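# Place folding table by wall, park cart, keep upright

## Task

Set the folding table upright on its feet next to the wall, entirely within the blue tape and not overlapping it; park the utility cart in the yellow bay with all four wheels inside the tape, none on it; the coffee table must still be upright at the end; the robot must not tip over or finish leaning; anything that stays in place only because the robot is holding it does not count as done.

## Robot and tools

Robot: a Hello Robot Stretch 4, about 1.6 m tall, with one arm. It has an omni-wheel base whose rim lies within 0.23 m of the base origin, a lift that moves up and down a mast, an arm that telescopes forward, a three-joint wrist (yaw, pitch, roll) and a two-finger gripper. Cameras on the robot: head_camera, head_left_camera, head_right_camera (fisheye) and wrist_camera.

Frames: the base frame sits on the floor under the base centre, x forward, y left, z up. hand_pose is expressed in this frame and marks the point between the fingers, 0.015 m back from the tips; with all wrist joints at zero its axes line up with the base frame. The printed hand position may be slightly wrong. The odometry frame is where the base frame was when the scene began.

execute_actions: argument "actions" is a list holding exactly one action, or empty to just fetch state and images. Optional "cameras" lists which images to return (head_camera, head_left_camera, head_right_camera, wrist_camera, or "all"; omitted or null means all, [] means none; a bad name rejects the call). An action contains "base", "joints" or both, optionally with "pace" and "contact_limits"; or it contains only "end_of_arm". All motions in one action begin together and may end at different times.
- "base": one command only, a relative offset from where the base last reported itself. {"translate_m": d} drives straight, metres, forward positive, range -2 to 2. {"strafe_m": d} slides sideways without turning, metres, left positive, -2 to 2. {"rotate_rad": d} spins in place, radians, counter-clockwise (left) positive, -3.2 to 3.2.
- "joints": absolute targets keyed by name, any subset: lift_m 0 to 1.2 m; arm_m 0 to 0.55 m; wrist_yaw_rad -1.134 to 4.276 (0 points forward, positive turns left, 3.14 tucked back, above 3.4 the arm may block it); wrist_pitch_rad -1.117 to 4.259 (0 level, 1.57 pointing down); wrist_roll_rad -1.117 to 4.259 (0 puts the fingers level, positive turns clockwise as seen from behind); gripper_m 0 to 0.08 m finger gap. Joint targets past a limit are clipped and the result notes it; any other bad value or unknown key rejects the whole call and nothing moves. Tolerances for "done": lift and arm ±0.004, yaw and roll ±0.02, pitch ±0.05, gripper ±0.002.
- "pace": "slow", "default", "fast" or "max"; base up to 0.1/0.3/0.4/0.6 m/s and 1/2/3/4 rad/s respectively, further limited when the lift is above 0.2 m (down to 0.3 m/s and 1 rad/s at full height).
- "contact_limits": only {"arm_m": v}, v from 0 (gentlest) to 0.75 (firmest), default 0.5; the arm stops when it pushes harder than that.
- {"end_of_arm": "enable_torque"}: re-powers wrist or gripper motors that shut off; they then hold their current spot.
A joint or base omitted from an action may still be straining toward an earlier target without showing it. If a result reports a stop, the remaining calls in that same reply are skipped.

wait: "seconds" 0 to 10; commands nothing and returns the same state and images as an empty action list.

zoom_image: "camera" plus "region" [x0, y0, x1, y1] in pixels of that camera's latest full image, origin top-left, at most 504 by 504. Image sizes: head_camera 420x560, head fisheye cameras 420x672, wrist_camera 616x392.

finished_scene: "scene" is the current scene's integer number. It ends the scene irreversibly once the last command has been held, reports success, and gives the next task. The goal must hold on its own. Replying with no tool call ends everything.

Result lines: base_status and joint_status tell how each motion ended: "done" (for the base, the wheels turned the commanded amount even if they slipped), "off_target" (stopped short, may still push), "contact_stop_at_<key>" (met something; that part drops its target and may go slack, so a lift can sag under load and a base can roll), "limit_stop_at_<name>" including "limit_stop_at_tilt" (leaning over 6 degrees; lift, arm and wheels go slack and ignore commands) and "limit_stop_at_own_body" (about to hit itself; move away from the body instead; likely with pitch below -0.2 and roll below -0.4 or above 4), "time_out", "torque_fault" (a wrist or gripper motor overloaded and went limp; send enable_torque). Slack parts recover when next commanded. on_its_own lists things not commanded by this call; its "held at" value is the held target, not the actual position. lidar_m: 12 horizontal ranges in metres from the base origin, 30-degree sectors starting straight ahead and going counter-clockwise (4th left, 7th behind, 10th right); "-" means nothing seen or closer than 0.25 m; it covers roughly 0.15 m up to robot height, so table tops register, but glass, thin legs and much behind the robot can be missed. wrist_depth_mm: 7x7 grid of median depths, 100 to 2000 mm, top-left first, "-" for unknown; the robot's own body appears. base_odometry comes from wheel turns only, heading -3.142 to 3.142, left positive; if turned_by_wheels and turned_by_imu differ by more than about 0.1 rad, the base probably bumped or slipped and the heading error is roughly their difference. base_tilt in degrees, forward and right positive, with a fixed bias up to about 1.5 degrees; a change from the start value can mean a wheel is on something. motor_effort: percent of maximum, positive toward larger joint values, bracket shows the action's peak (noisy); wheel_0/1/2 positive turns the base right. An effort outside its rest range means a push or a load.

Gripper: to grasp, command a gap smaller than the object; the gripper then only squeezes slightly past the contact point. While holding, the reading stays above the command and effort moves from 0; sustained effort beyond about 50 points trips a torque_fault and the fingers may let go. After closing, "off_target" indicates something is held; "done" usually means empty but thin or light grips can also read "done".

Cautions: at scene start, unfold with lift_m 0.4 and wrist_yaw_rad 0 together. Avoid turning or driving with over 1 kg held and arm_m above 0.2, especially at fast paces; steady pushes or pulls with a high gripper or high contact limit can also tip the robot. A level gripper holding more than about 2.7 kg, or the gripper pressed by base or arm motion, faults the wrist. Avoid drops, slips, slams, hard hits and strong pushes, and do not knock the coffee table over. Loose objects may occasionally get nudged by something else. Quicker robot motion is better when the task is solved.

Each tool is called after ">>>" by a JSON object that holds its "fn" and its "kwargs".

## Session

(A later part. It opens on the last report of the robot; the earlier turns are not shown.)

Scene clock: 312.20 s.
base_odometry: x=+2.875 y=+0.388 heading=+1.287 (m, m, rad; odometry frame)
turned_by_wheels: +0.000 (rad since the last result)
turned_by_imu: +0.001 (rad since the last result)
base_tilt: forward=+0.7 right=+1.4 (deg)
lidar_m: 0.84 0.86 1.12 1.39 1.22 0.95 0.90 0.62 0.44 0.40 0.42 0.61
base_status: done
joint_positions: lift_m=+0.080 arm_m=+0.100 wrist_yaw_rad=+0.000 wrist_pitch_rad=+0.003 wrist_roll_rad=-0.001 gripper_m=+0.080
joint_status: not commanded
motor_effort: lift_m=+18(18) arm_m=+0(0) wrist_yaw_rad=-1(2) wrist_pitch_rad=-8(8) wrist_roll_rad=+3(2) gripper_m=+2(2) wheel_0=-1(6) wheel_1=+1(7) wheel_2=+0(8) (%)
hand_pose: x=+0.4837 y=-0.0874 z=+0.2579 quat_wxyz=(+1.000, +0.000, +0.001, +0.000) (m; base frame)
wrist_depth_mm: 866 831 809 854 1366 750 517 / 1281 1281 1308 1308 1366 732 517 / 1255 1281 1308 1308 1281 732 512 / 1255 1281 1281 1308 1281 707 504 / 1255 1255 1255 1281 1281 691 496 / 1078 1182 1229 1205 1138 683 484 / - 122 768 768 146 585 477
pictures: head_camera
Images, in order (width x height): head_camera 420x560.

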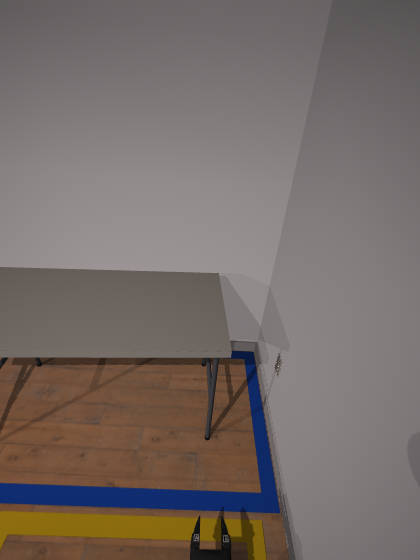

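>>> {"fn": "execute_actions", "kwargs": {"actions": [{"base":{"translate_m":0.44}}], "cameras": ["wrist_camera"]}}

>>> {"fn": "execute_actions", "kwargs": {"actions": [{"joints":{"gripper_m":0.012}}], "cameras": ["wrist_camera"]}}

Scene clock: 321.30 s.
base_odometry: x=+2.998 y=+0.811 heading=+1.288 (m, m, rad; odometry frame)
turned_by_wheels: +0.000 (rad since the last result)
turned_by_imu: -0.002 (rad since the last result)
base_tilt: forward=+0.7 right=+1.3 (deg)
lidar_m: 0.40 0.42 0.55 2.75 1.40 1.66 1.34 0.58 0.43 0.41 0.41 0.42
base_status: done
joint_positions: lift_m=+0.080 arm_m=+0.100 wrist_yaw_rad=+0.000 wrist_pitch_rad=+0.003 wrist_roll_rad=-0.001 gripper_m=+0.080
joint_status: not commanded
motor_effort: lift_m=+19(19) arm_m=+0(0) wrist_yaw_rad=-2(2) wrist_pitch_rad=-10(10) wrist_roll_rad=+3(2) gripper_m=+1(2) wheel_0=+0(6) wheel_1=+1(0) wheel_2=+2(8) (%)
hand_pose: x=+0.4837 y=-0.0874 z=+0.2578 quat_wxyz=(+1.000, +0.000, +0.001, +0.000) (m; base frame)
wrist_depth_mm: 831 842 854 144 878 741 512 / 820 842 831 145 866 723 508 / 809 820 831 842 854 715 508 / 820 809 820 842 842 699 496 / 809 798 820 831 842 691 488 / 778 798 798 820 831 676 480 / - 122 156 768 146 585 473
pictures: wrist_camera
Images, in order (width x height): wrist_camera 616x392.

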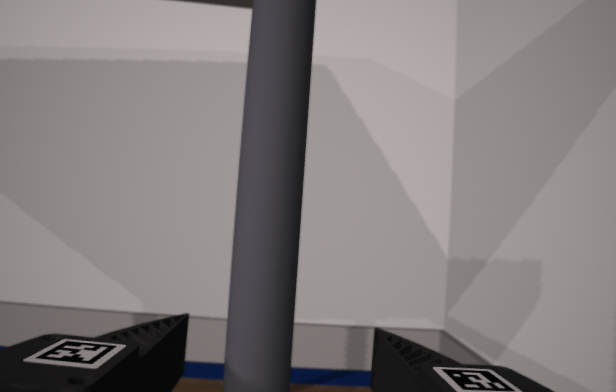

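Scene clock: 322.53 s.
base_odometry: x=+2.997 y=+0.810 heading=+1.289 (m, m, rad; odometry frame)
turned_by_wheels: +0.001 (rad since the last result)
turned_by_imu: +0.001 (rad since the last result)
base_tilt: forward=+0.7 right=+1.3 (deg)
lidar_m: 0.38 0.42 0.55 2.76 1.42 1.68 1.31 0.61 0.43 0.40 0.42 0.42
base_status: not commanded
joint_positions: lift_m=+0.080 arm_m=+0.100 wrist_yaw_rad=+0.011 wrist_pitch_rad=+0.002 wrist_roll_rad=-0.001 gripper_m=+0.023
joint_status: gripper_m off_target (ended at +0.023, target +0.012)
on_its_own: gripper_m is held at +0.019, not at your +0.012, by its contact guard: the fingers met something; wrist_yaw_rad is at rest, and its effort (-34) is outside its rest range (-13 to +13)
motor_effort: lift_m=+18(19) arm_m=+0(0) wrist_yaw_rad=-34(36) wrist_pitch_rad=-7(9) wrist_roll_rad=+3(2) gripper_m=-29(27) wheel_0=+8(8) wheel_1=+4(4) wheel_2=+3(3) (%)
hand_pose: x=+0.4846 y=-0.0850 z=+0.2580 quat_wxyz=(+1.000, +0.000, +0.001, +0.006) (m; base frame)
wrist_depth_mm: 842 854 854 140 878 788 530 / 831 831 842 140 854 768 525 / 820 820 842 138 854 759 521 / 809 831 831 136 842 741 521 / 798 820 831 136 831 723 508 / 788 809 798 136 820 707 500 / 732 778 132 131 798 683 492
pictures: wrist_camera
Images, in order (width x height): wrist_camera 616x392.

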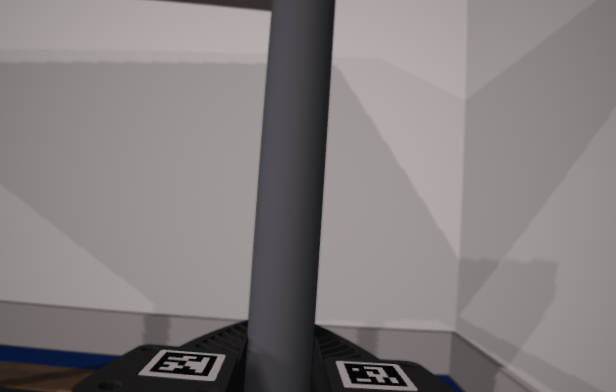

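>>> {"fn": "execute_actions", "kwargs": {"actions": [{"base":{"translate_m":-0.06},"pace":"slow"}], "cameras": []}}

>>> {"fn": "execute_actions", "kwargs": {"actions": [{"joints":{"gripper_m":0.08}}], "cameras": []}}

>>> {"fn": "execute_actions", "kwargs": {"actions": [{"base":{"translate_m":-0.46}}], "cameras": ["head_camera","head_left_camera"]}}

Scene clock: 332.27 s.
base_odometry: x=+2.981 y=+0.753 heading=+1.289 (m, m, rad; odometry frame)
turned_by_wheels: +0.000 (rad since the last result)
turned_by_imu: +0.000 (rad since the last result)
base_tilt: forward=+0.7 right=+1.3 (deg)
lidar_m: 0.40 0.43 0.56 2.76 1.37 1.69 1.27 0.61 0.43 0.38 0.42 0.45
base_status: done
joint_positions: lift_m=+0.080 arm_m=+0.100 wrist_yaw_rad=+0.007 wrist_pitch_rad=+0.004 wrist_roll_rad=-0.001 gripper_m=+0.023
joint_status: not commanded
on_its_own: gripper_m is held at +0.019, not at your +0.012, by its contact guard: the fingers met something; wrist_yaw_rad is at rest, and its effort (-22) is outside its rest range (-13 to +13)
motor_effort: lift_m=+18(19) arm_m=+0(0) wrist_yaw_rad=-22(40) wrist_pitch_rad=-12(11) wrist_roll_rad=+2(3) gripper_m=-29(29) wheel_0=-2(7) wheel_1=-2(9) wheel_2=+8(12) (%)
hand_pose: x=+0.4843 y=-0.0858 z=+0.2577 quat_wxyz=(+1.000, +0.000, +0.002, +0.004) (m; base frame)
wrist_depth_mm: 904 904 904 140 917 759 525 / 891 891 904 140 917 759 521 / 866 891 904 138 904 741 512 / 878 891 878 136 904 732 508 / 866 866 878 136 904 715 504 / 842 854 878 136 891 699 492 / 732 809 132 131 866 676 484
pictures: none
No camera images: the call's "cameras" was empty. Leave "cameras" out to get every camera's image.

Scene clock: 333.47 s.
base_odometry: x=+2.981 y=+0.753 heading=+1.289 (m, m, rad; odometry frame)
turned_by_wheels: +0.000 (rad since the last result)
turned_by_imu: -0.001 (rad since the last result)
base_tilt: forward=+0.7 right=+1.3 (deg)
lidar_m: 0.40 0.44 0.58 2.76 1.37 1.67 1.27 0.63 0.43 0.39 0.43 0.46
base_status: not commanded
joint_positions: lift_m=+0.080 arm_m=+0.100 wrist_yaw_rad=+0.001 wrist_pitch_rad=+0.003 wrist_roll_rad=-0.001 gripper_m=+0.080
joint_status: all done
motor_effort: lift_m=+19(18) arm_m=+0(0) wrist_yaw_rad=-2(23) wrist_pitch_rad=-11(12) wrist_roll_rad=+2(3) gripper_m=+2(28) wheel_0=-1(1) wheel_1=-2(2) wheel_2=+2(8) (%)
hand_pose: x=+0.4837 y=-0.0873 z=+0.2577 quat_wxyz=(+1.000, +0.000, +0.002, +0.000) (m; base frame)
wrist_depth_mm: 904 904 904 142 931 750 517 / 866 878 904 140 931 732 508 / 878 891 904 140 931 723 504 / 866 866 878 140 904 707 500 / 866 878 878 141 891 691 488 / 842 854 866 866 891 683 480 / - 122 691 715 146 585 477
pictures: none
No camera images: the call's "cameras" was empty. Leave "cameras" out to get every camera's image.

Scene clock: 336.47 s.
base_odometry: x=+2.853 y=+0.311 heading=+1.289 (m, m, rad; odometry frame)
turned_by_wheels: +0.000 (rad since the last result)
turned_by_imu: +0.001 (rad since the last result)
base_tilt: forward=+0.7 right=+1.3 (deg)
lidar_m: 0.86 0.89 1.23 1.20 1.21 0.86 0.83 0.61 0.42 0.40 0.43 0.60
base_status: done
joint_positions: lift_m=+0.080 arm_m=+0.100 wrist_yaw_rad=+0.000 wrist_pitch_rad=+0.003 wrist_roll_rad=-0.001 gripper_m=+0.080
joint_status: not commanded
motor_effort: lift_m=+18(18) arm_m=+0(0) wrist_yaw_rad=-3(2) wrist_pitch_rad=-10(14) wrist_roll_rad=+2(2) gripper_m=+1(2) wheel_0=-2(7) wheel_1=+1(3) wheel_2=-1(8) (%)
hand_pose: x=+0.4837 y=-0.0874 z=+0.2578 quat_wxyz=(+1.000, +0.000, +0.002, +0.000) (m; base frame)
wrist_depth_mm: 878 831 809 798 1397 750 521 / 1336 1366 1205 1397 1430 741 517 / 1366 1366 1366 1397 1397 732 508 / 1366 1336 1366 1397 1336 723 504 / 1336 1366 1336 1366 1281 691 496 / 1098 1182 1255 1336 1138 683 488 / - 122 768 809 146 597 477
pictures: head_camera, head_left_camera
Images, in order (width x height): head_camera 420x560, head_left_camera 420x672.

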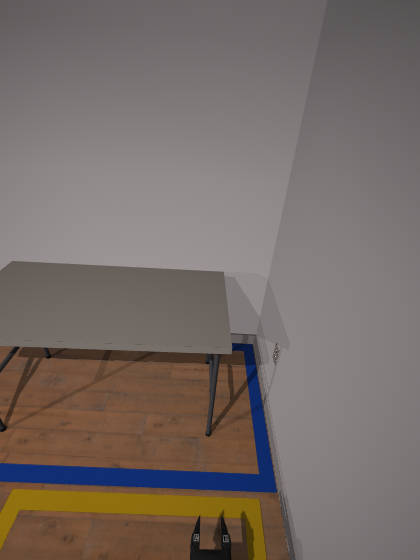

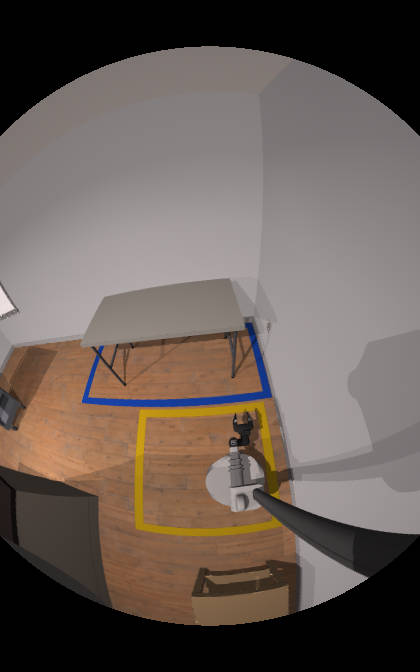

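>>> {"fn": "execute_actions", "kwargs": {"actions": [{"base":{"strafe_m":0.3}}], "cameras": []}}

>>> {"fn": "execute_actions", "kwargs": {"actions": [{"base":{"rotate_rad":1.55},"joints":{"arm_m":0,"lift_m":0.3}}], "cameras": ["head_camera"]}}

>>> {"fn": "execute_actions", "kwargs": {"actions": [{"base":{"translate_m":1.0}}], "cameras": ["head_camera","head_left_camera"]}}

Scene clock: 349.20 s.
base_odometry: x=+2.565 y=+0.395 heading=+1.289 (m, m, rad; odometry frame)
turned_by_wheels: +0.000 (rad since the last result)
turned_by_imu: -0.001 (rad since the last result)
base_tilt: forward=+0.7 right=+1.3 (deg)
lidar_m: 0.85 0.90 2.33 1.01 0.91 1.23 0.84 0.85 0.76 0.71 0.75 0.89
base_status: done
joint_positions: lift_m=+0.080 arm_m=+0.100 wrist_yaw_rad=+0.000 wrist_pitch_rad=+0.003 wrist_roll_rad=-0.001 gripper_m=+0.080
joint_status: not commanded
motor_effort: lift_m=+19(19) arm_m=+0(0) wrist_yaw_rad=-2(1) wrist_pitch_rad=-12(11) wrist_roll_rad=+2(3) gripper_m=+2(2) wheel_0=+0(7) wheel_1=+0(8) wheel_2=+1(4) (%)
hand_pose: x=+0.4837 y=-0.0874 z=+0.2578 quat_wxyz=(+1.000, +0.000, +0.002, +0.000) (m; base frame)
wrist_depth_mm: 878 831 809 788 768 798 976 / 1336 1336 1182 1138 1078 1205 960 / 1366 1366 1366 1397 1430 1205 946 / 1336 1336 1366 1397 1397 1182 931 / 1366 1336 1366 1366 1397 1182 917 / 1098 1160 1255 1308 1366 1182 904 / - 122 768 820 146 878 820
pictures: none
No camera images: the call's "cameras" was empty. Leave "cameras" out to get every camera's image.

Scene clock: 351.23 s.
base_odometry: x=+2.565 y=+0.395 heading=+2.839 (m, m, rad; odometry frame)
turned_by_wheels: +1.550 (rad since the last result)
turned_by_imu: +1.569 (rad since the last result)
base_tilt: forward=+0.7 right=+1.3 (deg)
lidar_m: 1.07 0.91 1.21 0.82 0.86 0.75 0.71 0.74 0.89 0.85 0.88 2.31
base_status: done
joint_positions: lift_m=+0.300 arm_m=+0.001 wrist_yaw_rad=+0.000 wrist_pitch_rad=+0.003 wrist_roll_rad=-0.001 gripper_m=+0.080
joint_status: all done
motor_effort: lift_m=+26(25) arm_m=-4(2) wrist_yaw_rad=-1(2) wrist_pitch_rad=-12(10) wrist_roll_rad=+3(3) gripper_m=+1(2) wheel_0=+0(9) wheel_1=+0(8) wheel_2=+0(8) (%)
hand_pose: x=+0.3847 y=-0.0874 z=+0.4772 quat_wxyz=(+1.000, +0.000, +0.002, +0.000) (m; base frame)
wrist_depth_mm: 647 - - - - - - / 647 854 - - - - - / 640 866 - - - - - / 634 904 - - - - - / 634 931 - - - - - / 621 854 - - - - - / - 122 1366 1430 146 1618 1618
pictures: head_camera
Images, in order (width x height): head_camera 420x560.

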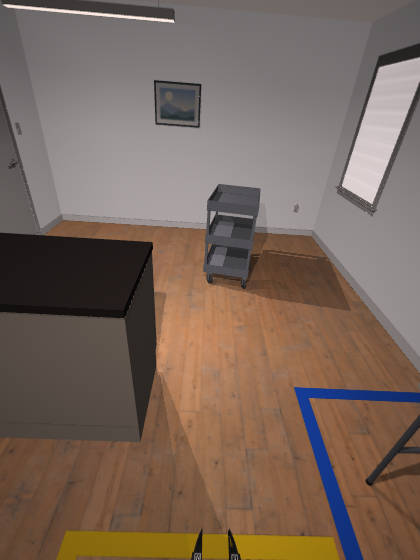

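Scene clock: 356.03 s.
base_odometry: x=+1.610 y=+0.693 heading=+2.839 (m, m, rad; odometry frame)
turned_by_wheels: +0.000 (rad since the last result)
turned_by_imu: -0.005 (rad since the last result)
base_tilt: forward=+0.7 right=+1.3 (deg)
lidar_m: 1.43 0.39 0.28 0.26 0.29 1.30 1.73 1.27 0.87 0.86 1.66 1.48
base_status: done
joint_positions: lift_m=+0.300 arm_m=+0.001 wrist_yaw_rad=+0.000 wrist_pitch_rad=+0.003 wrist_roll_rad=-0.001 gripper_m=+0.080
joint_status: not commanded
motor_effort: lift_m=+25(26) arm_m=-4(5) wrist_yaw_rad=-1(2) wrist_pitch_rad=-10(9) wrist_roll_rad=+2(2) gripper_m=+1(1) wheel_0=+1(6) wheel_1=-1(3) wheel_2=+1(8) (%)
hand_pose: x=+0.3847 y=-0.0874 z=+0.4773 quat_wxyz=(+1.000, +0.000, +0.002, +0.000) (m; base frame)
wrist_depth_mm: - - - - - - - / - - - - - - - / - - - 1308 - - - / - - - - - - - / - - - - - - - / 1921 - - 1661 - - - / - 122 1336 1308 146 1618 1661
pictures: head_camera, head_left_camera
Images, in order (width x height): head_camera 420x560, head_left_camera 420x672.

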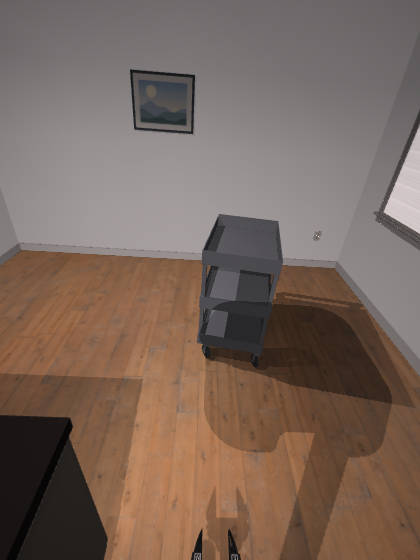

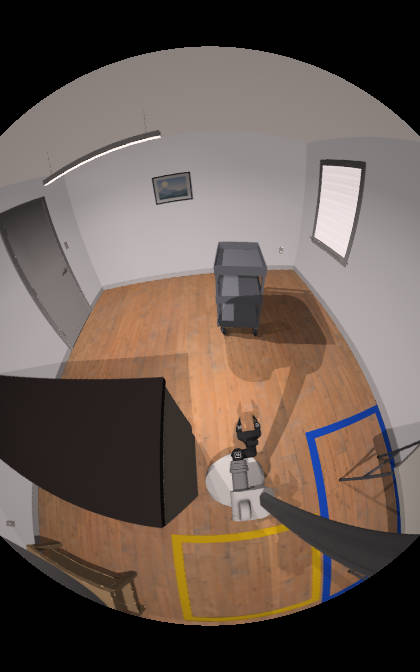

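>>> {"fn": "execute_actions", "kwargs": {"actions": [{"base":{"translate_m":0.7},"joints":{"lift_m":1.1,"wrist_pitch_rad":1.57,"wrist_roll_rad":1.57}}], "cameras": []}}

>>> {"fn": "execute_actions", "kwargs": {"actions": [{"base":{"strafe_m":0.35}}], "cameras": []}}

>>> {"fn": "execute_actions", "kwargs": {"actions": [{"base":{"translate_m":1.6}}]}}

Scene clock: 384.47 s.
base_odometry: x=+0.942 y=+0.901 heading=+2.839 (m, m, rad; odometry frame)
turned_by_wheels: +0.000 (rad since the last result)
turned_by_imu: -0.004 (rad since the last result)
base_tilt: forward=+0.7 right=+1.3 (deg)
lidar_m: 0.76 2.35 2.19 0.98 0.36 0.39 2.44 1.23 1.30 1.60 1.66 0.76
base_status: done
joint_positions: lift_m=+1.100 arm_m=+0.001 wrist_yaw_rad=+0.000 wrist_pitch_rad=+1.570 wrist_roll_rad=+1.569 gripper_m=+0.080
joint_status: all done
motor_effort: lift_m=+26(26) arm_m=-4(4) wrist_yaw_rad=-1(0) wrist_pitch_rad=+0(8) wrist_roll_rad=+2(7) gripper_m=+1(1) wheel_0=+1(8) wheel_1=-1(3) wheel_2=+3(11) (%)
hand_pose: x=+0.1721 y=-0.0874 z=+1.0652 quat_wxyz=(+0.501, +0.500, +0.500, -0.499) (m; base frame)
wrist_depth_mm: 1229 1255 1255 1308 1308 1336 1366 / 1078 1229 1255 1255 1281 1308 1366 / 1042 1205 1229 1281 1308 1281 1308 / 1042 1229 1229 1255 1255 1281 1336 / 1118 1205 1205 1025 1042 1281 1281 / 1182 1182 1205 1008 1008 1255 336 / - 122 1205 1205 146 1255 1281
pictures: none
No camera images: the call's "cameras" was empty. Leave "cameras" out to get every camera's image.

Scene clock: 386.97 s.
base_odometry: x=+0.837 y=+0.567 heading=+2.839 (m, m, rad; odometry frame)
turned_by_wheels: +0.000 (rad since the last result)
turned_by_imu: -0.001 (rad since the last result)
base_tilt: forward=+0.7 right=+1.3 (deg)
lidar_m: 2.24 2.35 1.81 1.01 0.33 0.25 0.25 1.73 1.52 1.96 1.03 0.84
base_status: done
joint_positions: lift_m=+1.100 arm_m=+0.001 wrist_yaw_rad=+0.000 wrist_pitch_rad=+1.570 wrist_roll_rad=+1.569 gripper_m=+0.080
joint_status: not commanded
motor_effort: lift_m=+25(26) arm_m=-4(4) wrist_yaw_rad=-1(0) wrist_pitch_rad=-1(1) wrist_roll_rad=+2(2) gripper_m=+1(2) wheel_0=+0(11) wheel_1=-1(13) wheel_2=+1(2) (%)
hand_pose: x=+0.1721 y=-0.0874 z=+1.0652 quat_wxyz=(+0.501, +0.500, +0.500, -0.499) (m; base frame)
wrist_depth_mm: 1078 1255 1255 1281 1308 1336 1366 / 1060 1229 1255 1281 1308 1336 1336 / 1205 1205 1255 1281 1255 1281 1336 / 1205 1255 1229 1255 1255 1281 1308 / 1182 1205 1205 1025 1025 1281 1308 / 1160 1160 1205 1008 1025 788 336 / - 122 1205 1205 146 691 559
pictures: none
No camera images: the call's "cameras" was empty. Leave "cameras" out to get every camera's image.

Scene clock: 393.80 s.
base_odometry: x=-0.690 y=+1.044 heading=+2.839 (m, m, rad; odometry frame)
turned_by_wheels: +0.000 (rad since the last result)
turned_by_imu: -0.006 (rad since the last result)
base_tilt: forward=+0.7 right=+1.3 (deg)
lidar_m: 0.64 0.67 0.95 1.76 1.85 1.96 1.85 0.54 0.43 0.67 1.00 0.70
base_status: done
joint_positions: lift_m=+1.100 arm_m=+0.001 wrist_yaw_rad=+0.000 wrist_pitch_rad=+1.570 wrist_roll_rad=+1.569 gripper_m=+0.080
joint_status: not commanded
motor_effort: lift_m=+25(26) arm_m=-4(4) wrist_yaw_rad=-1(1) wrist_pitch_rad=-1(3) wrist_roll_rad=+2(3) gripper_m=+1(1) wheel_0=+0(8) wheel_1=-1(1) wheel_2=+1(8) (%)
hand_pose: x=+0.1721 y=-0.0874 z=+1.0652 quat_wxyz=(+0.501, +0.500, +0.500, -0.499) (m; base frame)
wrist_depth_mm: 809 1229 1281 1308 1308 946 715 / 809 1229 1255 1281 1281 809 809 / 854 1229 1255 1255 1308 1160 1138 / 842 1205 1205 1229 1281 1281 1308 / 866 1205 1229 1025 1025 1281 1281 / 878 1182 1182 1008 1008 1255 336 / - 122 1182 1205 146 1281 1281
pictures: head_camera, head_left_camera, head_right_camera, wrist_camera
Images, in order (width x height): head_camera 420x560, head_left_camera 420x672, head_right_camera 420x672, wrist_camera 616x392.

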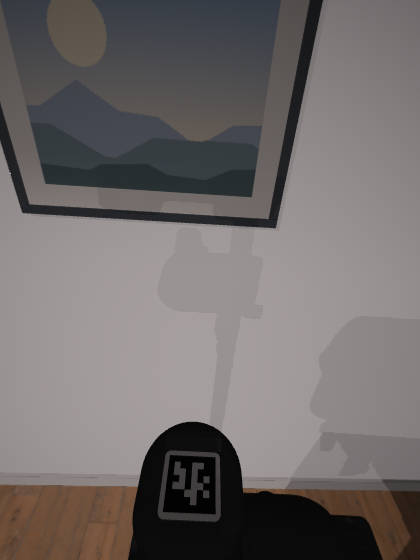

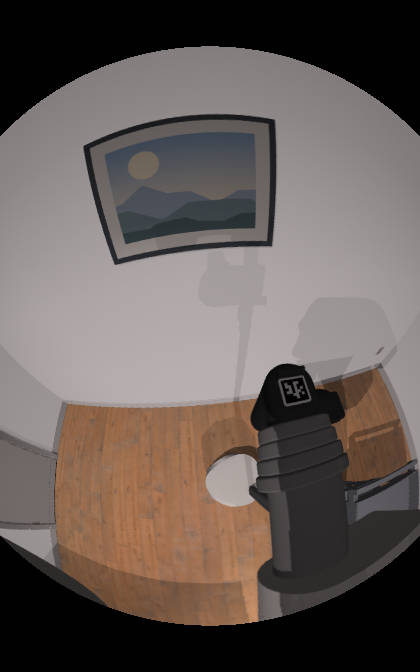

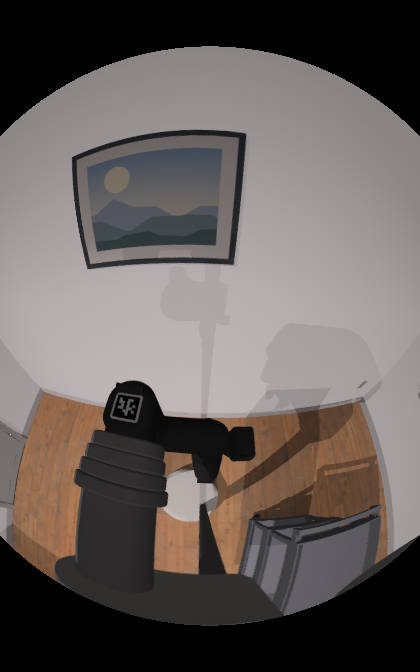

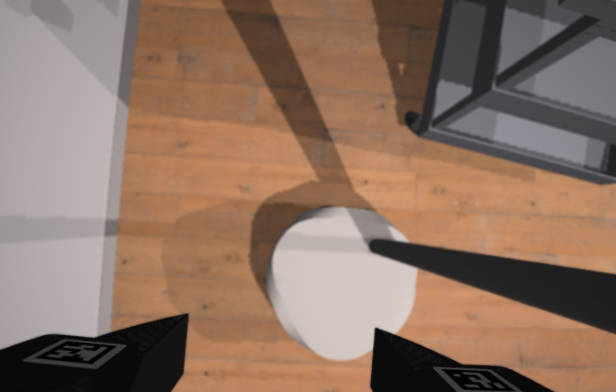

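>>> {"fn": "execute_actions", "kwargs": {"actions": [{"base":{"translate_m":0.33}}], "cameras": []}}

>>> {"fn": "execute_actions", "kwargs": {"actions": [{"base":{"strafe_m":-0.68}}], "cameras": []}}

>>> {"fn": "execute_actions", "kwargs": {"actions": [{"base":{"rotate_rad":-3.1}}]}}

Scene clock: 401.80 s.
base_odometry: x=-1.005 y=+1.142 heading=+2.839 (m, m, rad; odometry frame)
turned_by_wheels: +0.000 (rad since the last result)
turned_by_imu: -0.002 (rad since the last result)
base_tilt: forward=+0.7 right=+1.3 (deg)
lidar_m: 0.29 0.33 0.44 1.30 1.84 2.30 2.19 0.62 0.69 1.52 0.50 0.34
base_status: done
joint_positions: lift_m=+1.100 arm_m=+0.001 wrist_yaw_rad=+0.000 wrist_pitch_rad=+1.570 wrist_roll_rad=+1.569 gripper_m=+0.080
joint_status: not commanded
motor_effort: lift_m=+25(25) arm_m=-4(4) wrist_yaw_rad=-1(0) wrist_pitch_rad=+1(0) wrist_roll_rad=+3(2) gripper_m=+1(1) wheel_0=+2(5) wheel_1=+1(6) wheel_2=+1(8) (%)
hand_pose: x=+0.1721 y=-0.0874 z=+1.0652 quat_wxyz=(+0.501, +0.500, +0.500, -0.499) (m; base frame)
wrist_depth_mm: 294 455 991 1281 1336 1308 1160 / 301 466 1060 1255 1308 1308 1182 / 307 477 1098 1281 1281 1308 1160 / 310 488 1138 1229 1281 1281 1308 / 315 496 1160 1008 1025 1255 1336 / 317 462 1205 1008 1042 1255 338 / - 122 1182 1205 146 1229 1281
pictures: none
No camera images: the call's "cameras" was empty. Leave "cameras" out to get every camera's image.

Scene clock: 405.40 s.
base_odometry: x=-0.803 y=+1.791 heading=+2.839 (m, m, rad; odometry frame)
turned_by_wheels: +0.000 (rad since the last result)
turned_by_imu: +0.000 (rad since the last result)
base_tilt: forward=+0.7 right=+1.3 (deg)
lidar_m: 0.35 0.37 0.49 1.32 2.55 0.51 0.50 0.58 1.24 1.19 0.52 0.34
base_status: done
joint_positions: lift_m=+1.100 arm_m=+0.001 wrist_yaw_rad=+0.000 wrist_pitch_rad=+1.570 wrist_roll_rad=+1.569 gripper_m=+0.080
joint_status: not commanded
motor_effort: lift_m=+25(26) arm_m=-4(4) wrist_yaw_rad=-1(1) wrist_pitch_rad=+0(0) wrist_roll_rad=+2(3) gripper_m=+1(1) wheel_0=+0(7) wheel_1=+0(8) wheel_2=+0(0) (%)
hand_pose: x=+0.1721 y=-0.0874 z=+1.0653 quat_wxyz=(+0.501, +0.500, +0.500, -0.499) (m; base frame)
wrist_depth_mm: 324 496 1098 1281 1308 1336 1366 / 329 504 1138 1281 1281 1308 1366 / 334 525 1160 1255 1281 1336 1308 / 340 530 1205 1229 1281 1281 1281 / 343 539 1229 1025 1025 1281 1118 / 347 508 1205 991 1025 1255 338 / - 122 1182 1182 146 1205 1118
pictures: none
No camera images: the call's "cameras" was empty. Leave "cameras" out to get every camera's image.

Scene clock: 409.07 s.
base_odometry: x=-0.803 y=+1.791 heading=-0.260 (m, m, rad; odometry frame)
turned_by_wheels: -3.100 (rad since the last result)
turned_by_imu: -3.139 (rad since the last result)
base_tilt: forward=+0.7 right=+1.3 (deg)
lidar_m: 0.49 0.54 1.28 1.23 0.56 0.39 0.36 0.38 0.51 1.45 2.54 0.49
base_status: done
joint_positions: lift_m=+1.100 arm_m=+0.001 wrist_yaw_rad=+0.000 wrist_pitch_rad=+1.570 wrist_roll_rad=+1.569 gripper_m=+0.080
joint_status: not commanded
motor_effort: lift_m=+23(25) arm_m=-4(4) wrist_yaw_rad=-1(1) wrist_pitch_rad=+0(1) wrist_roll_rad=+2(2) gripper_m=+2(1) wheel_0=+2(8) wheel_1=+2(7) wheel_2=+1(7) (%)
hand_pose: x=+0.1721 y=-0.0874 z=+1.0654 quat_wxyz=(+0.501, +0.500, +0.500, -0.499) (m; base frame)
wrist_depth_mm: 1255 1255 1281 1308 1336 1160 798 / 1205 1255 1229 1281 1308 1138 788 / 723 1229 1229 1281 1281 1078 778 / 723 1060 1205 1255 1255 1078 759 / 715 1042 1205 1025 1042 878 723 / 707 1042 1205 1008 1025 1025 336 / - 122 1205 1229 146 891 732
pictures: head_camera, head_left_camera, head_right_camera, wrist_camera
Images, in order (width x height): head_camera 420x560, head_left_camera 420x672, head_right_camera 420x672, wrist_camera 616x392.

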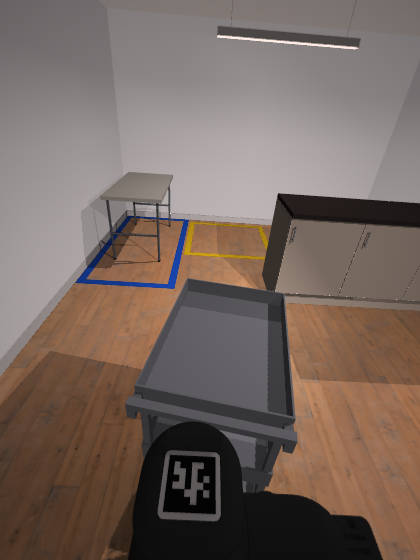

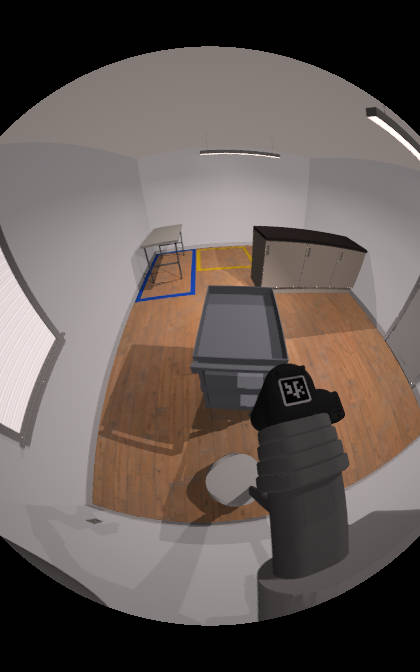

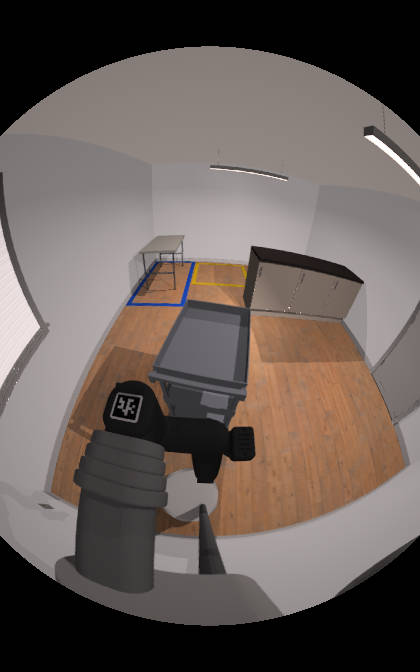

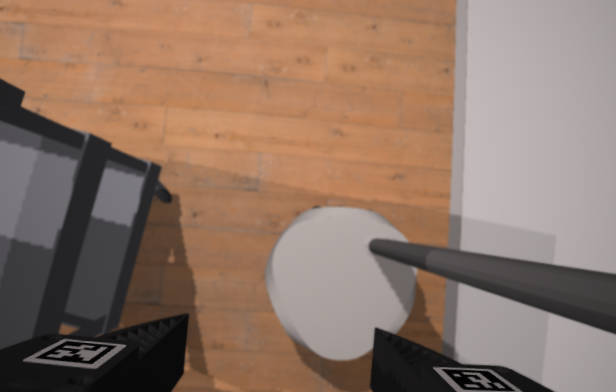

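>>> {"fn": "execute_actions", "kwargs": {"actions": [{"joints":{"arm_m":0.27}}], "cameras": ["head_camera","wrist_camera","head_right_camera"]}}

Scene clock: 419.23 s.
base_odometry: x=-0.803 y=+1.791 heading=-0.260 (m, m, rad; odometry frame)
turned_by_wheels: +0.000 (rad since the last result)
turned_by_imu: -0.001 (rad since the last result)
base_tilt: forward=+0.7 right=+1.3 (deg)
lidar_m: 0.48 0.54 1.24 1.23 0.55 0.39 0.36 0.39 0.50 1.44 2.52 0.48
base_status: not commanded
joint_positions: lift_m=+1.100 arm_m=+0.269 wrist_yaw_rad=+0.000 wrist_pitch_rad=+1.570 wrist_roll_rad=+1.570 gripper_m=+0.080
joint_status: all done
motor_effort: lift_m=+23(23) arm_m=+4(7) wrist_yaw_rad=-2(1) wrist_pitch_rad=+1(1) wrist_roll_rad=+2(3) gripper_m=+2(1) wheel_0=+2(2) wheel_1=+2(3) wheel_2=+1(1) (%)
hand_pose: x=+0.4404 y=-0.0874 z=+1.0654 quat_wxyz=(+0.501, +0.500, +0.500, -0.499) (m; base frame)
wrist_depth_mm: 1255 1229 1255 1281 1336 1308 1182 / 421 418 424 1281 1308 1308 1160 / 413 418 373 1255 1308 1336 1182 / 407 415 407 1229 1255 1281 1160 / 404 407 741 1255 1042 1025 1078 / 399 402 1042 1229 1025 1042 1098 / - 122 1205 1205 146 1042 1078
pictures: head_camera, head_right_camera, wrist_camera
Images, in order (width x height): head_camera 420x560, head_right_camera 420x672, wrist_camera 616x392.

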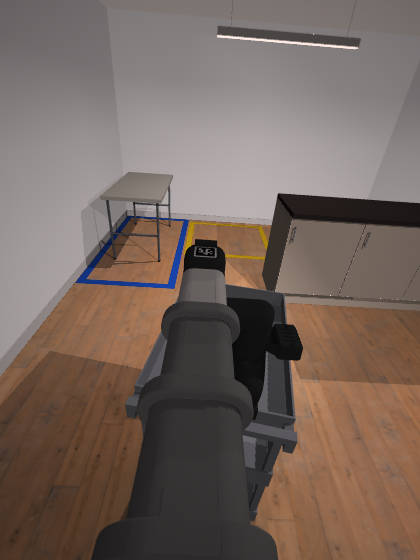

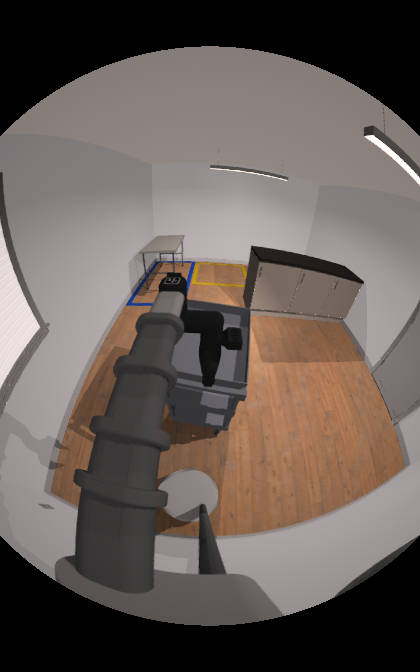

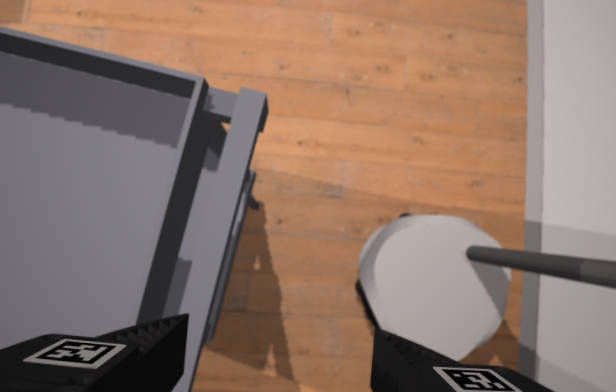

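>>> {"fn": "execute_actions", "kwargs": {"actions": [{"base":{"translate_m":0.17},"joints":{"arm_m":0.2,"lift_m":0.98},"pace":"slow"}], "cameras": ["wrist_camera","head_camera"]}}

Scene clock: 429.50 s.
base_odometry: x=-0.638 y=+1.748 heading=-0.260 (m, m, rad; odometry frame)
turned_by_wheels: +0.000 (rad since the last result)
turned_by_imu: -0.001 (rad since the last result)
base_tilt: forward=+0.7 right=+1.3 (deg)
lidar_m: 0.32 0.39 1.25 1.22 0.80 0.56 0.53 0.54 0.72 2.04 2.54 0.33
base_status: done
joint_positions: lift_m=+0.980 arm_m=+0.201 wrist_yaw_rad=+0.000 wrist_pitch_rad=+1.570 wrist_roll_rad=+1.570 gripper_m=+0.080
joint_status: all done
motor_effort: lift_m=+17(20) arm_m=-4(4) wrist_yaw_rad=-1(1) wrist_pitch_rad=-1(2) wrist_roll_rad=+2(2) gripper_m=+1(1) wheel_0=+3(3) wheel_1=+0(7) wheel_2=+0(6) (%)
hand_pose: x=+0.3719 y=-0.0874 z=+0.9459 quat_wxyz=(+0.501, +0.500, +0.500, -0.499) (m; base frame)
wrist_depth_mm: 301 304 274 281 1160 1205 1205 / 298 303 307 309 265 1182 1205 / 296 298 303 1138 256 1160 1182 / 293 297 301 1138 976 1160 1160 / 289 294 300 1118 904 917 1138 / 287 291 294 1078 904 904 1160 / - 122 291 231 146 904 1118
pictures: head_camera, wrist_camera
Images, in order (width x height): head_camera 420x560, wrist_camera 616x392.

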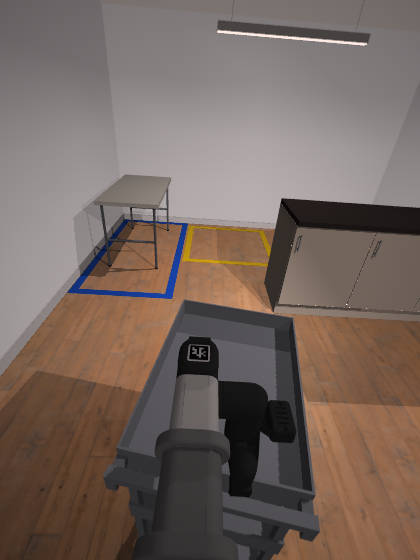

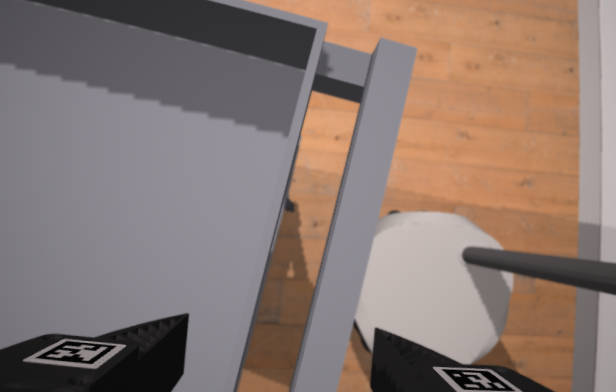

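>>> {"fn": "execute_actions", "kwargs": {"actions": [{"joints":{"arm_m":0.19,"lift_m":0.9,"gripper_m":0.065},"pace":"slow"}], "cameras": ["wrist_camera","head_left_camera"]}}

Scene clock: 437.90 s.
base_odometry: x=-0.638 y=+1.748 heading=-0.260 (m, m, rad; odometry frame)
turned_by_wheels: +0.000 (rad since the last result)
turned_by_imu: -0.001 (rad since the last result)
base_tilt: forward=+0.7 right=+1.3 (deg)
lidar_m: 0.33 0.37 1.27 1.22 0.79 0.56 0.53 0.54 0.73 2.06 2.52 0.35
base_status: not commanded
joint_positions: lift_m=+0.912 arm_m=+0.190 wrist_yaw_rad=+0.001 wrist_pitch_rad=+1.568 wrist_roll_rad=+1.569 gripper_m=+0.065
joint_status: lift_m contact_stop (moved -0.068 of -0.080); the others done
on_its_own: lift_m is slack since a contact_stop (your +0.900 is given up)
motor_effort: lift_m=+19(25) arm_m=+0(5) wrist_yaw_rad=-4(3) wrist_pitch_rad=+7(23) wrist_roll_rad=+3(3) gripper_m=+1(0) wheel_0=+3(3) wheel_1=+0(0) wheel_2=+1(1) (%)
hand_pose: x=+0.3621 y=-0.0874 z=+0.8778 quat_wxyz=(+0.501, +0.500, +0.500, -0.499) (m; base frame)
wrist_depth_mm: 236 240 243 204 178 1118 1160 / 236 238 241 1078 176 1098 1118 / 233 236 238 1078 173 1078 1118 / 229 232 236 1060 172 1098 1078 / 228 231 234 1042 831 854 1098 / 225 229 229 184 820 842 1060 / - 111 191 164 136 820 1060
pictures: head_left_camera, wrist_camera
Images, in order (width x height): head_left_camera 420x672, wrist_camera 616x392.

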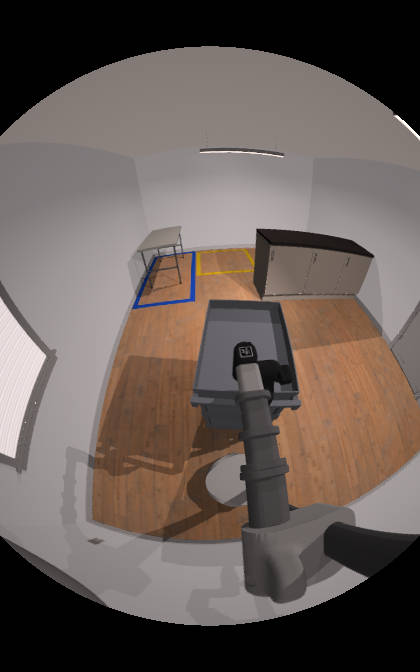

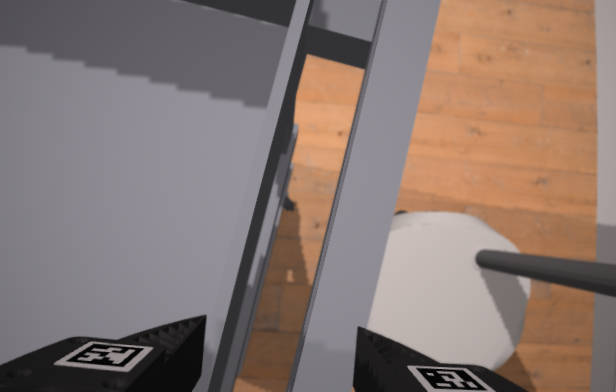

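>>> {"fn": "execute_actions", "kwargs": {"actions": [{"joints":{"lift_m":0.95}}], "cameras": []}}

>>> {"fn": "execute_actions", "kwargs": {"actions": [{"joints":{"arm_m":0.168}}], "cameras": []}}

>>> {"fn": "execute_actions", "kwargs": {"actions": [{"joints":{"lift_m":0.885},"pace":"slow"}], "cameras": ["wrist_camera"]}}

Scene clock: 444.30 s.
base_odometry: x=-0.638 y=+1.748 heading=-0.260 (m, m, rad; odometry frame)
turned_by_wheels: +0.000 (rad since the last result)
turned_by_imu: -0.001 (rad since the last result)
base_tilt: forward=+0.7 right=+1.3 (deg)
lidar_m: 0.31 0.36 1.28 1.21 0.79 0.56 0.53 0.56 0.70 2.07 2.55 0.33
base_status: not commanded
joint_positions: lift_m=+0.950 arm_m=+0.190 wrist_yaw_rad=+0.000 wrist_pitch_rad=+1.570 wrist_roll_rad=+1.570 gripper_m=+0.065
joint_status: all done
motor_effort: lift_m=+26(26) arm_m=+0(0) wrist_yaw_rad=-3(4) wrist_pitch_rad=+1(6) wrist_roll_rad=+2(3) gripper_m=+0(0) wheel_0=+3(3) wheel_1=+0(0) wheel_2=+1(0) (%)
hand_pose: x=+0.3617 y=-0.0874 z=+0.9152 quat_wxyz=(+0.501, +0.500, +0.500, -0.499) (m; base frame)
wrist_depth_mm: 271 273 271 237 1138 1138 1160 / 268 272 276 274 212 1160 1160 / 266 270 273 1078 1118 1118 1160 / 264 267 270 603 1098 1138 1138 / 260 263 267 591 866 878 1138 / 258 262 265 202 866 878 1118 / - 111 252 199 136 878 1118
pictures: none
No camera images: the call's "cameras" was empty. Leave "cameras" out to get every camera's image.

Scene clock: 445.07 s.
base_odometry: x=-0.638 y=+1.748 heading=-0.260 (m, m, rad; odometry frame)
turned_by_wheels: +0.000 (rad since the last result)
turned_by_imu: +0.000 (rad since the last result)
base_tilt: forward=+0.7 right=+1.3 (deg)
lidar_m: 0.33 0.39 1.27 1.22 0.79 0.55 0.54 0.55 0.72 2.08 2.53 0.34
base_status: not commanded
joint_positions: lift_m=+0.950 arm_m=+0.169 wrist_yaw_rad=+0.000 wrist_pitch_rad=+1.570 wrist_roll_rad=+1.570 gripper_m=+0.065
joint_status: all done
motor_effort: lift_m=+26(26) arm_m=-4(6) wrist_yaw_rad=-1(2) wrist_pitch_rad=+1(0) wrist_roll_rad=+3(2) gripper_m=+0(0) wheel_0=+2(3) wheel_1=+0(0) wheel_2=+0(0) (%)
hand_pose: x=+0.3399 y=-0.0874 z=+0.9152 quat_wxyz=(+0.501, +0.500, +0.500, -0.499) (m; base frame)
wrist_depth_mm: 271 273 255 236 1160 1160 1182 / 268 272 274 248 1138 1138 1160 / 265 268 272 208 1118 1138 1138 / 263 266 268 204 1118 1118 1118 / 259 264 267 203 878 878 1098 / 257 262 517 866 878 878 1118 / - 111 197 1060 136 891 1098
pictures: none
No camera images: the call's "cameras" was empty. Leave "cameras" out to get every camera's image.

Scene clock: 446.50 s.
base_odometry: x=-0.638 y=+1.748 heading=-0.260 (m, m, rad; odometry frame)
turned_by_wheels: +0.000 (rad since the last result)
turned_by_imu: +0.000 (rad since the last result)
base_tilt: forward=+0.7 right=+1.3 (deg)
lidar_m: 0.33 0.35 1.27 1.23 0.76 0.57 0.54 0.55 0.73 2.10 2.54 0.33
base_status: not commanded
joint_positions: lift_m=+0.885 arm_m=+0.169 wrist_yaw_rad=+0.000 wrist_pitch_rad=+1.571 wrist_roll_rad=+1.570 gripper_m=+0.065
joint_status: all done
motor_effort: lift_m=+16(24) arm_m=-4(5) wrist_yaw_rad=-1(0) wrist_pitch_rad=-5(4) wrist_roll_rad=+2(2) gripper_m=+0(1) wheel_0=+2(3) wheel_1=+0(0) wheel_2=+0(0) (%)
hand_pose: x=+0.3397 y=-0.0874 z=+0.8510 quat_wxyz=(+0.500, +0.500, +0.500, -0.500) (m; base frame)
wrist_depth_mm: 207 211 189 186 1060 1098 1138 / 205 208 187 1042 1060 1060 1118 / 203 206 189 142 1060 1078 1078 / 201 204 213 140 1042 1060 1078 / 200 200 525 138 809 809 1060 / 197 198 517 137 798 820 1042 / - 111 147 136 136 798 1042
pictures: wrist_camera
Images, in order (width x height): wrist_camera 616x392.

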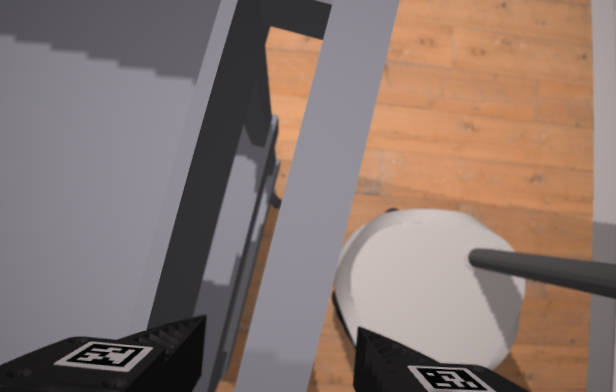

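Fingers straddle the handle. Closing.

>>> {"fn": "execute_actions", "kwargs": {"actions": [{"joints":{"gripper_m":0.02}}], "cameras": ["wrist_camera"]}}

>>> {"fn": "execute_actions", "kwargs": {"actions": [{"base":{"translate_m":0.6},"pace":"slow"}], "cameras": ["wrist_camera","head_camera"]}}

Scene clock: 450.70 s.
base_odometry: x=-0.638 y=+1.748 heading=-0.260 (m, m, rad; odometry frame)
turned_by_wheels: +0.000 (rad since the last result)
turned_by_imu: -0.001 (rad since the last result)
base_tilt: forward=+0.7 right=+1.3 (deg)
lidar_m: 0.33 0.37 1.28 1.19 0.79 0.56 0.54 0.54 0.72 2.05 2.54 0.32
base_status: not commanded
joint_positions: lift_m=+0.885 arm_m=+0.169 wrist_yaw_rad=-0.001 wrist_pitch_rad=+1.567 wrist_roll_rad=+1.572 gripper_m=+0.027
joint_status: gripper_m off_target (ended at +0.027, target +0.020)
on_its_own: gripper_m is held at +0.023, not at your +0.020, by its contact guard: the fingers met something
motor_effort: lift_m=+18(18) arm_m=-4(4) wrist_yaw_rad=+3(3) wrist_pitch_rad=+7(10) wrist_roll_rad=-5(6) gripper_m=-32(33) wheel_0=+2(3) wheel_1=-1(1) wheel_2=+1(1) (%)
hand_pose: x=+0.3402 y=-0.0874 z=+0.8508 quat_wxyz=(+0.500, +0.501, +0.499, -0.500) (m; base frame)
wrist_depth_mm: 208 210 198 190 146 1098 1098 / 204 208 187 1042 1060 1078 1098 / 203 206 185 142 1060 1060 1098 / 200 203 204 140 1042 1060 1060 / 198 201 521 138 798 809 1060 / 197 199 469 136 788 809 1060 / 196 166 131 134 798 809 1042
pictures: wrist_camera
Images, in order (width x height): wrist_camera 616x392.

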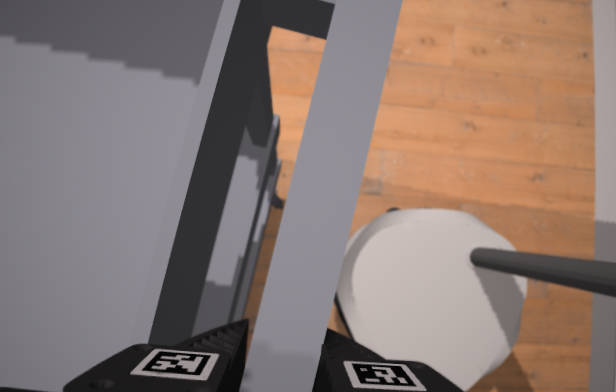

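Scene clock: 458.00 s.
base_odometry: x=-0.059 y=+1.594 heading=-0.260 (m, m, rad; odometry frame)
turned_by_wheels: +0.000 (rad since the last result)
turned_by_imu: -0.004 (rad since the last result)
base_tilt: forward=+0.7 right=+1.3 (deg)
lidar_m: 0.30 0.32 1.30 1.23 1.28 1.19 1.11 1.15 1.62 2.43 1.98 0.36
base_status: done
joint_positions: lift_m=+0.885 arm_m=+0.168 wrist_yaw_rad=+0.002 wrist_pitch_rad=+1.574 wrist_roll_rad=+1.567 gripper_m=+0.025
joint_status: not commanded
on_its_own: gripper_m is held at +0.023, not at your +0.020, by its contact guard: the fingers met something
motor_effort: lift_m=+18(18) arm_m=-2(4) wrist_yaw_rad=-6(14) wrist_pitch_rad=-15(25) wrist_roll_rad=+11(11) gripper_m=-20(33) wheel_0=+4(6) wheel_1=+1(7) wheel_2=-1(10) (%)
hand_pose: x=+0.3386 y=-0.0874 z=+0.8508 quat_wxyz=(+0.501, +0.498, +0.502, -0.499) (m; base frame)
wrist_depth_mm: 206 206 179 144 1060 1098 1118 / 203 205 268 142 1060 1078 1098 / 201 203 375 140 1078 1060 1098 / 200 162 508 139 1042 1060 1078 / 198 163 521 138 809 820 1060 / 195 163 212 136 788 820 1078 / 193 179 132 134 788 820 1042
pictures: head_camera, wrist_camera
Images, in order (width x height): head_camera 420x560, wrist_camera 616x392.

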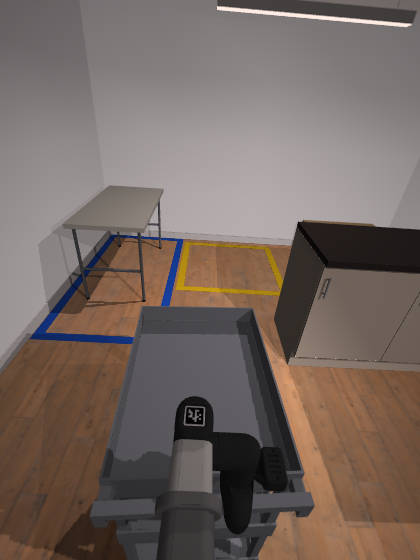

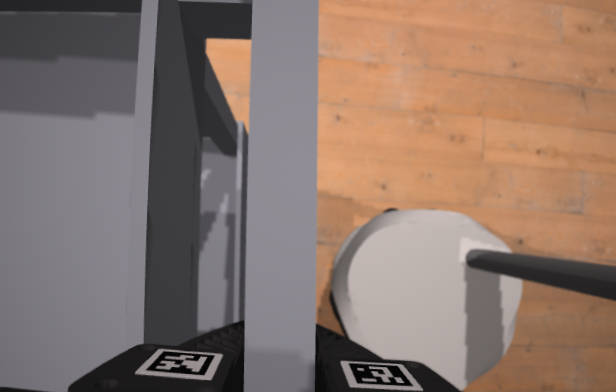

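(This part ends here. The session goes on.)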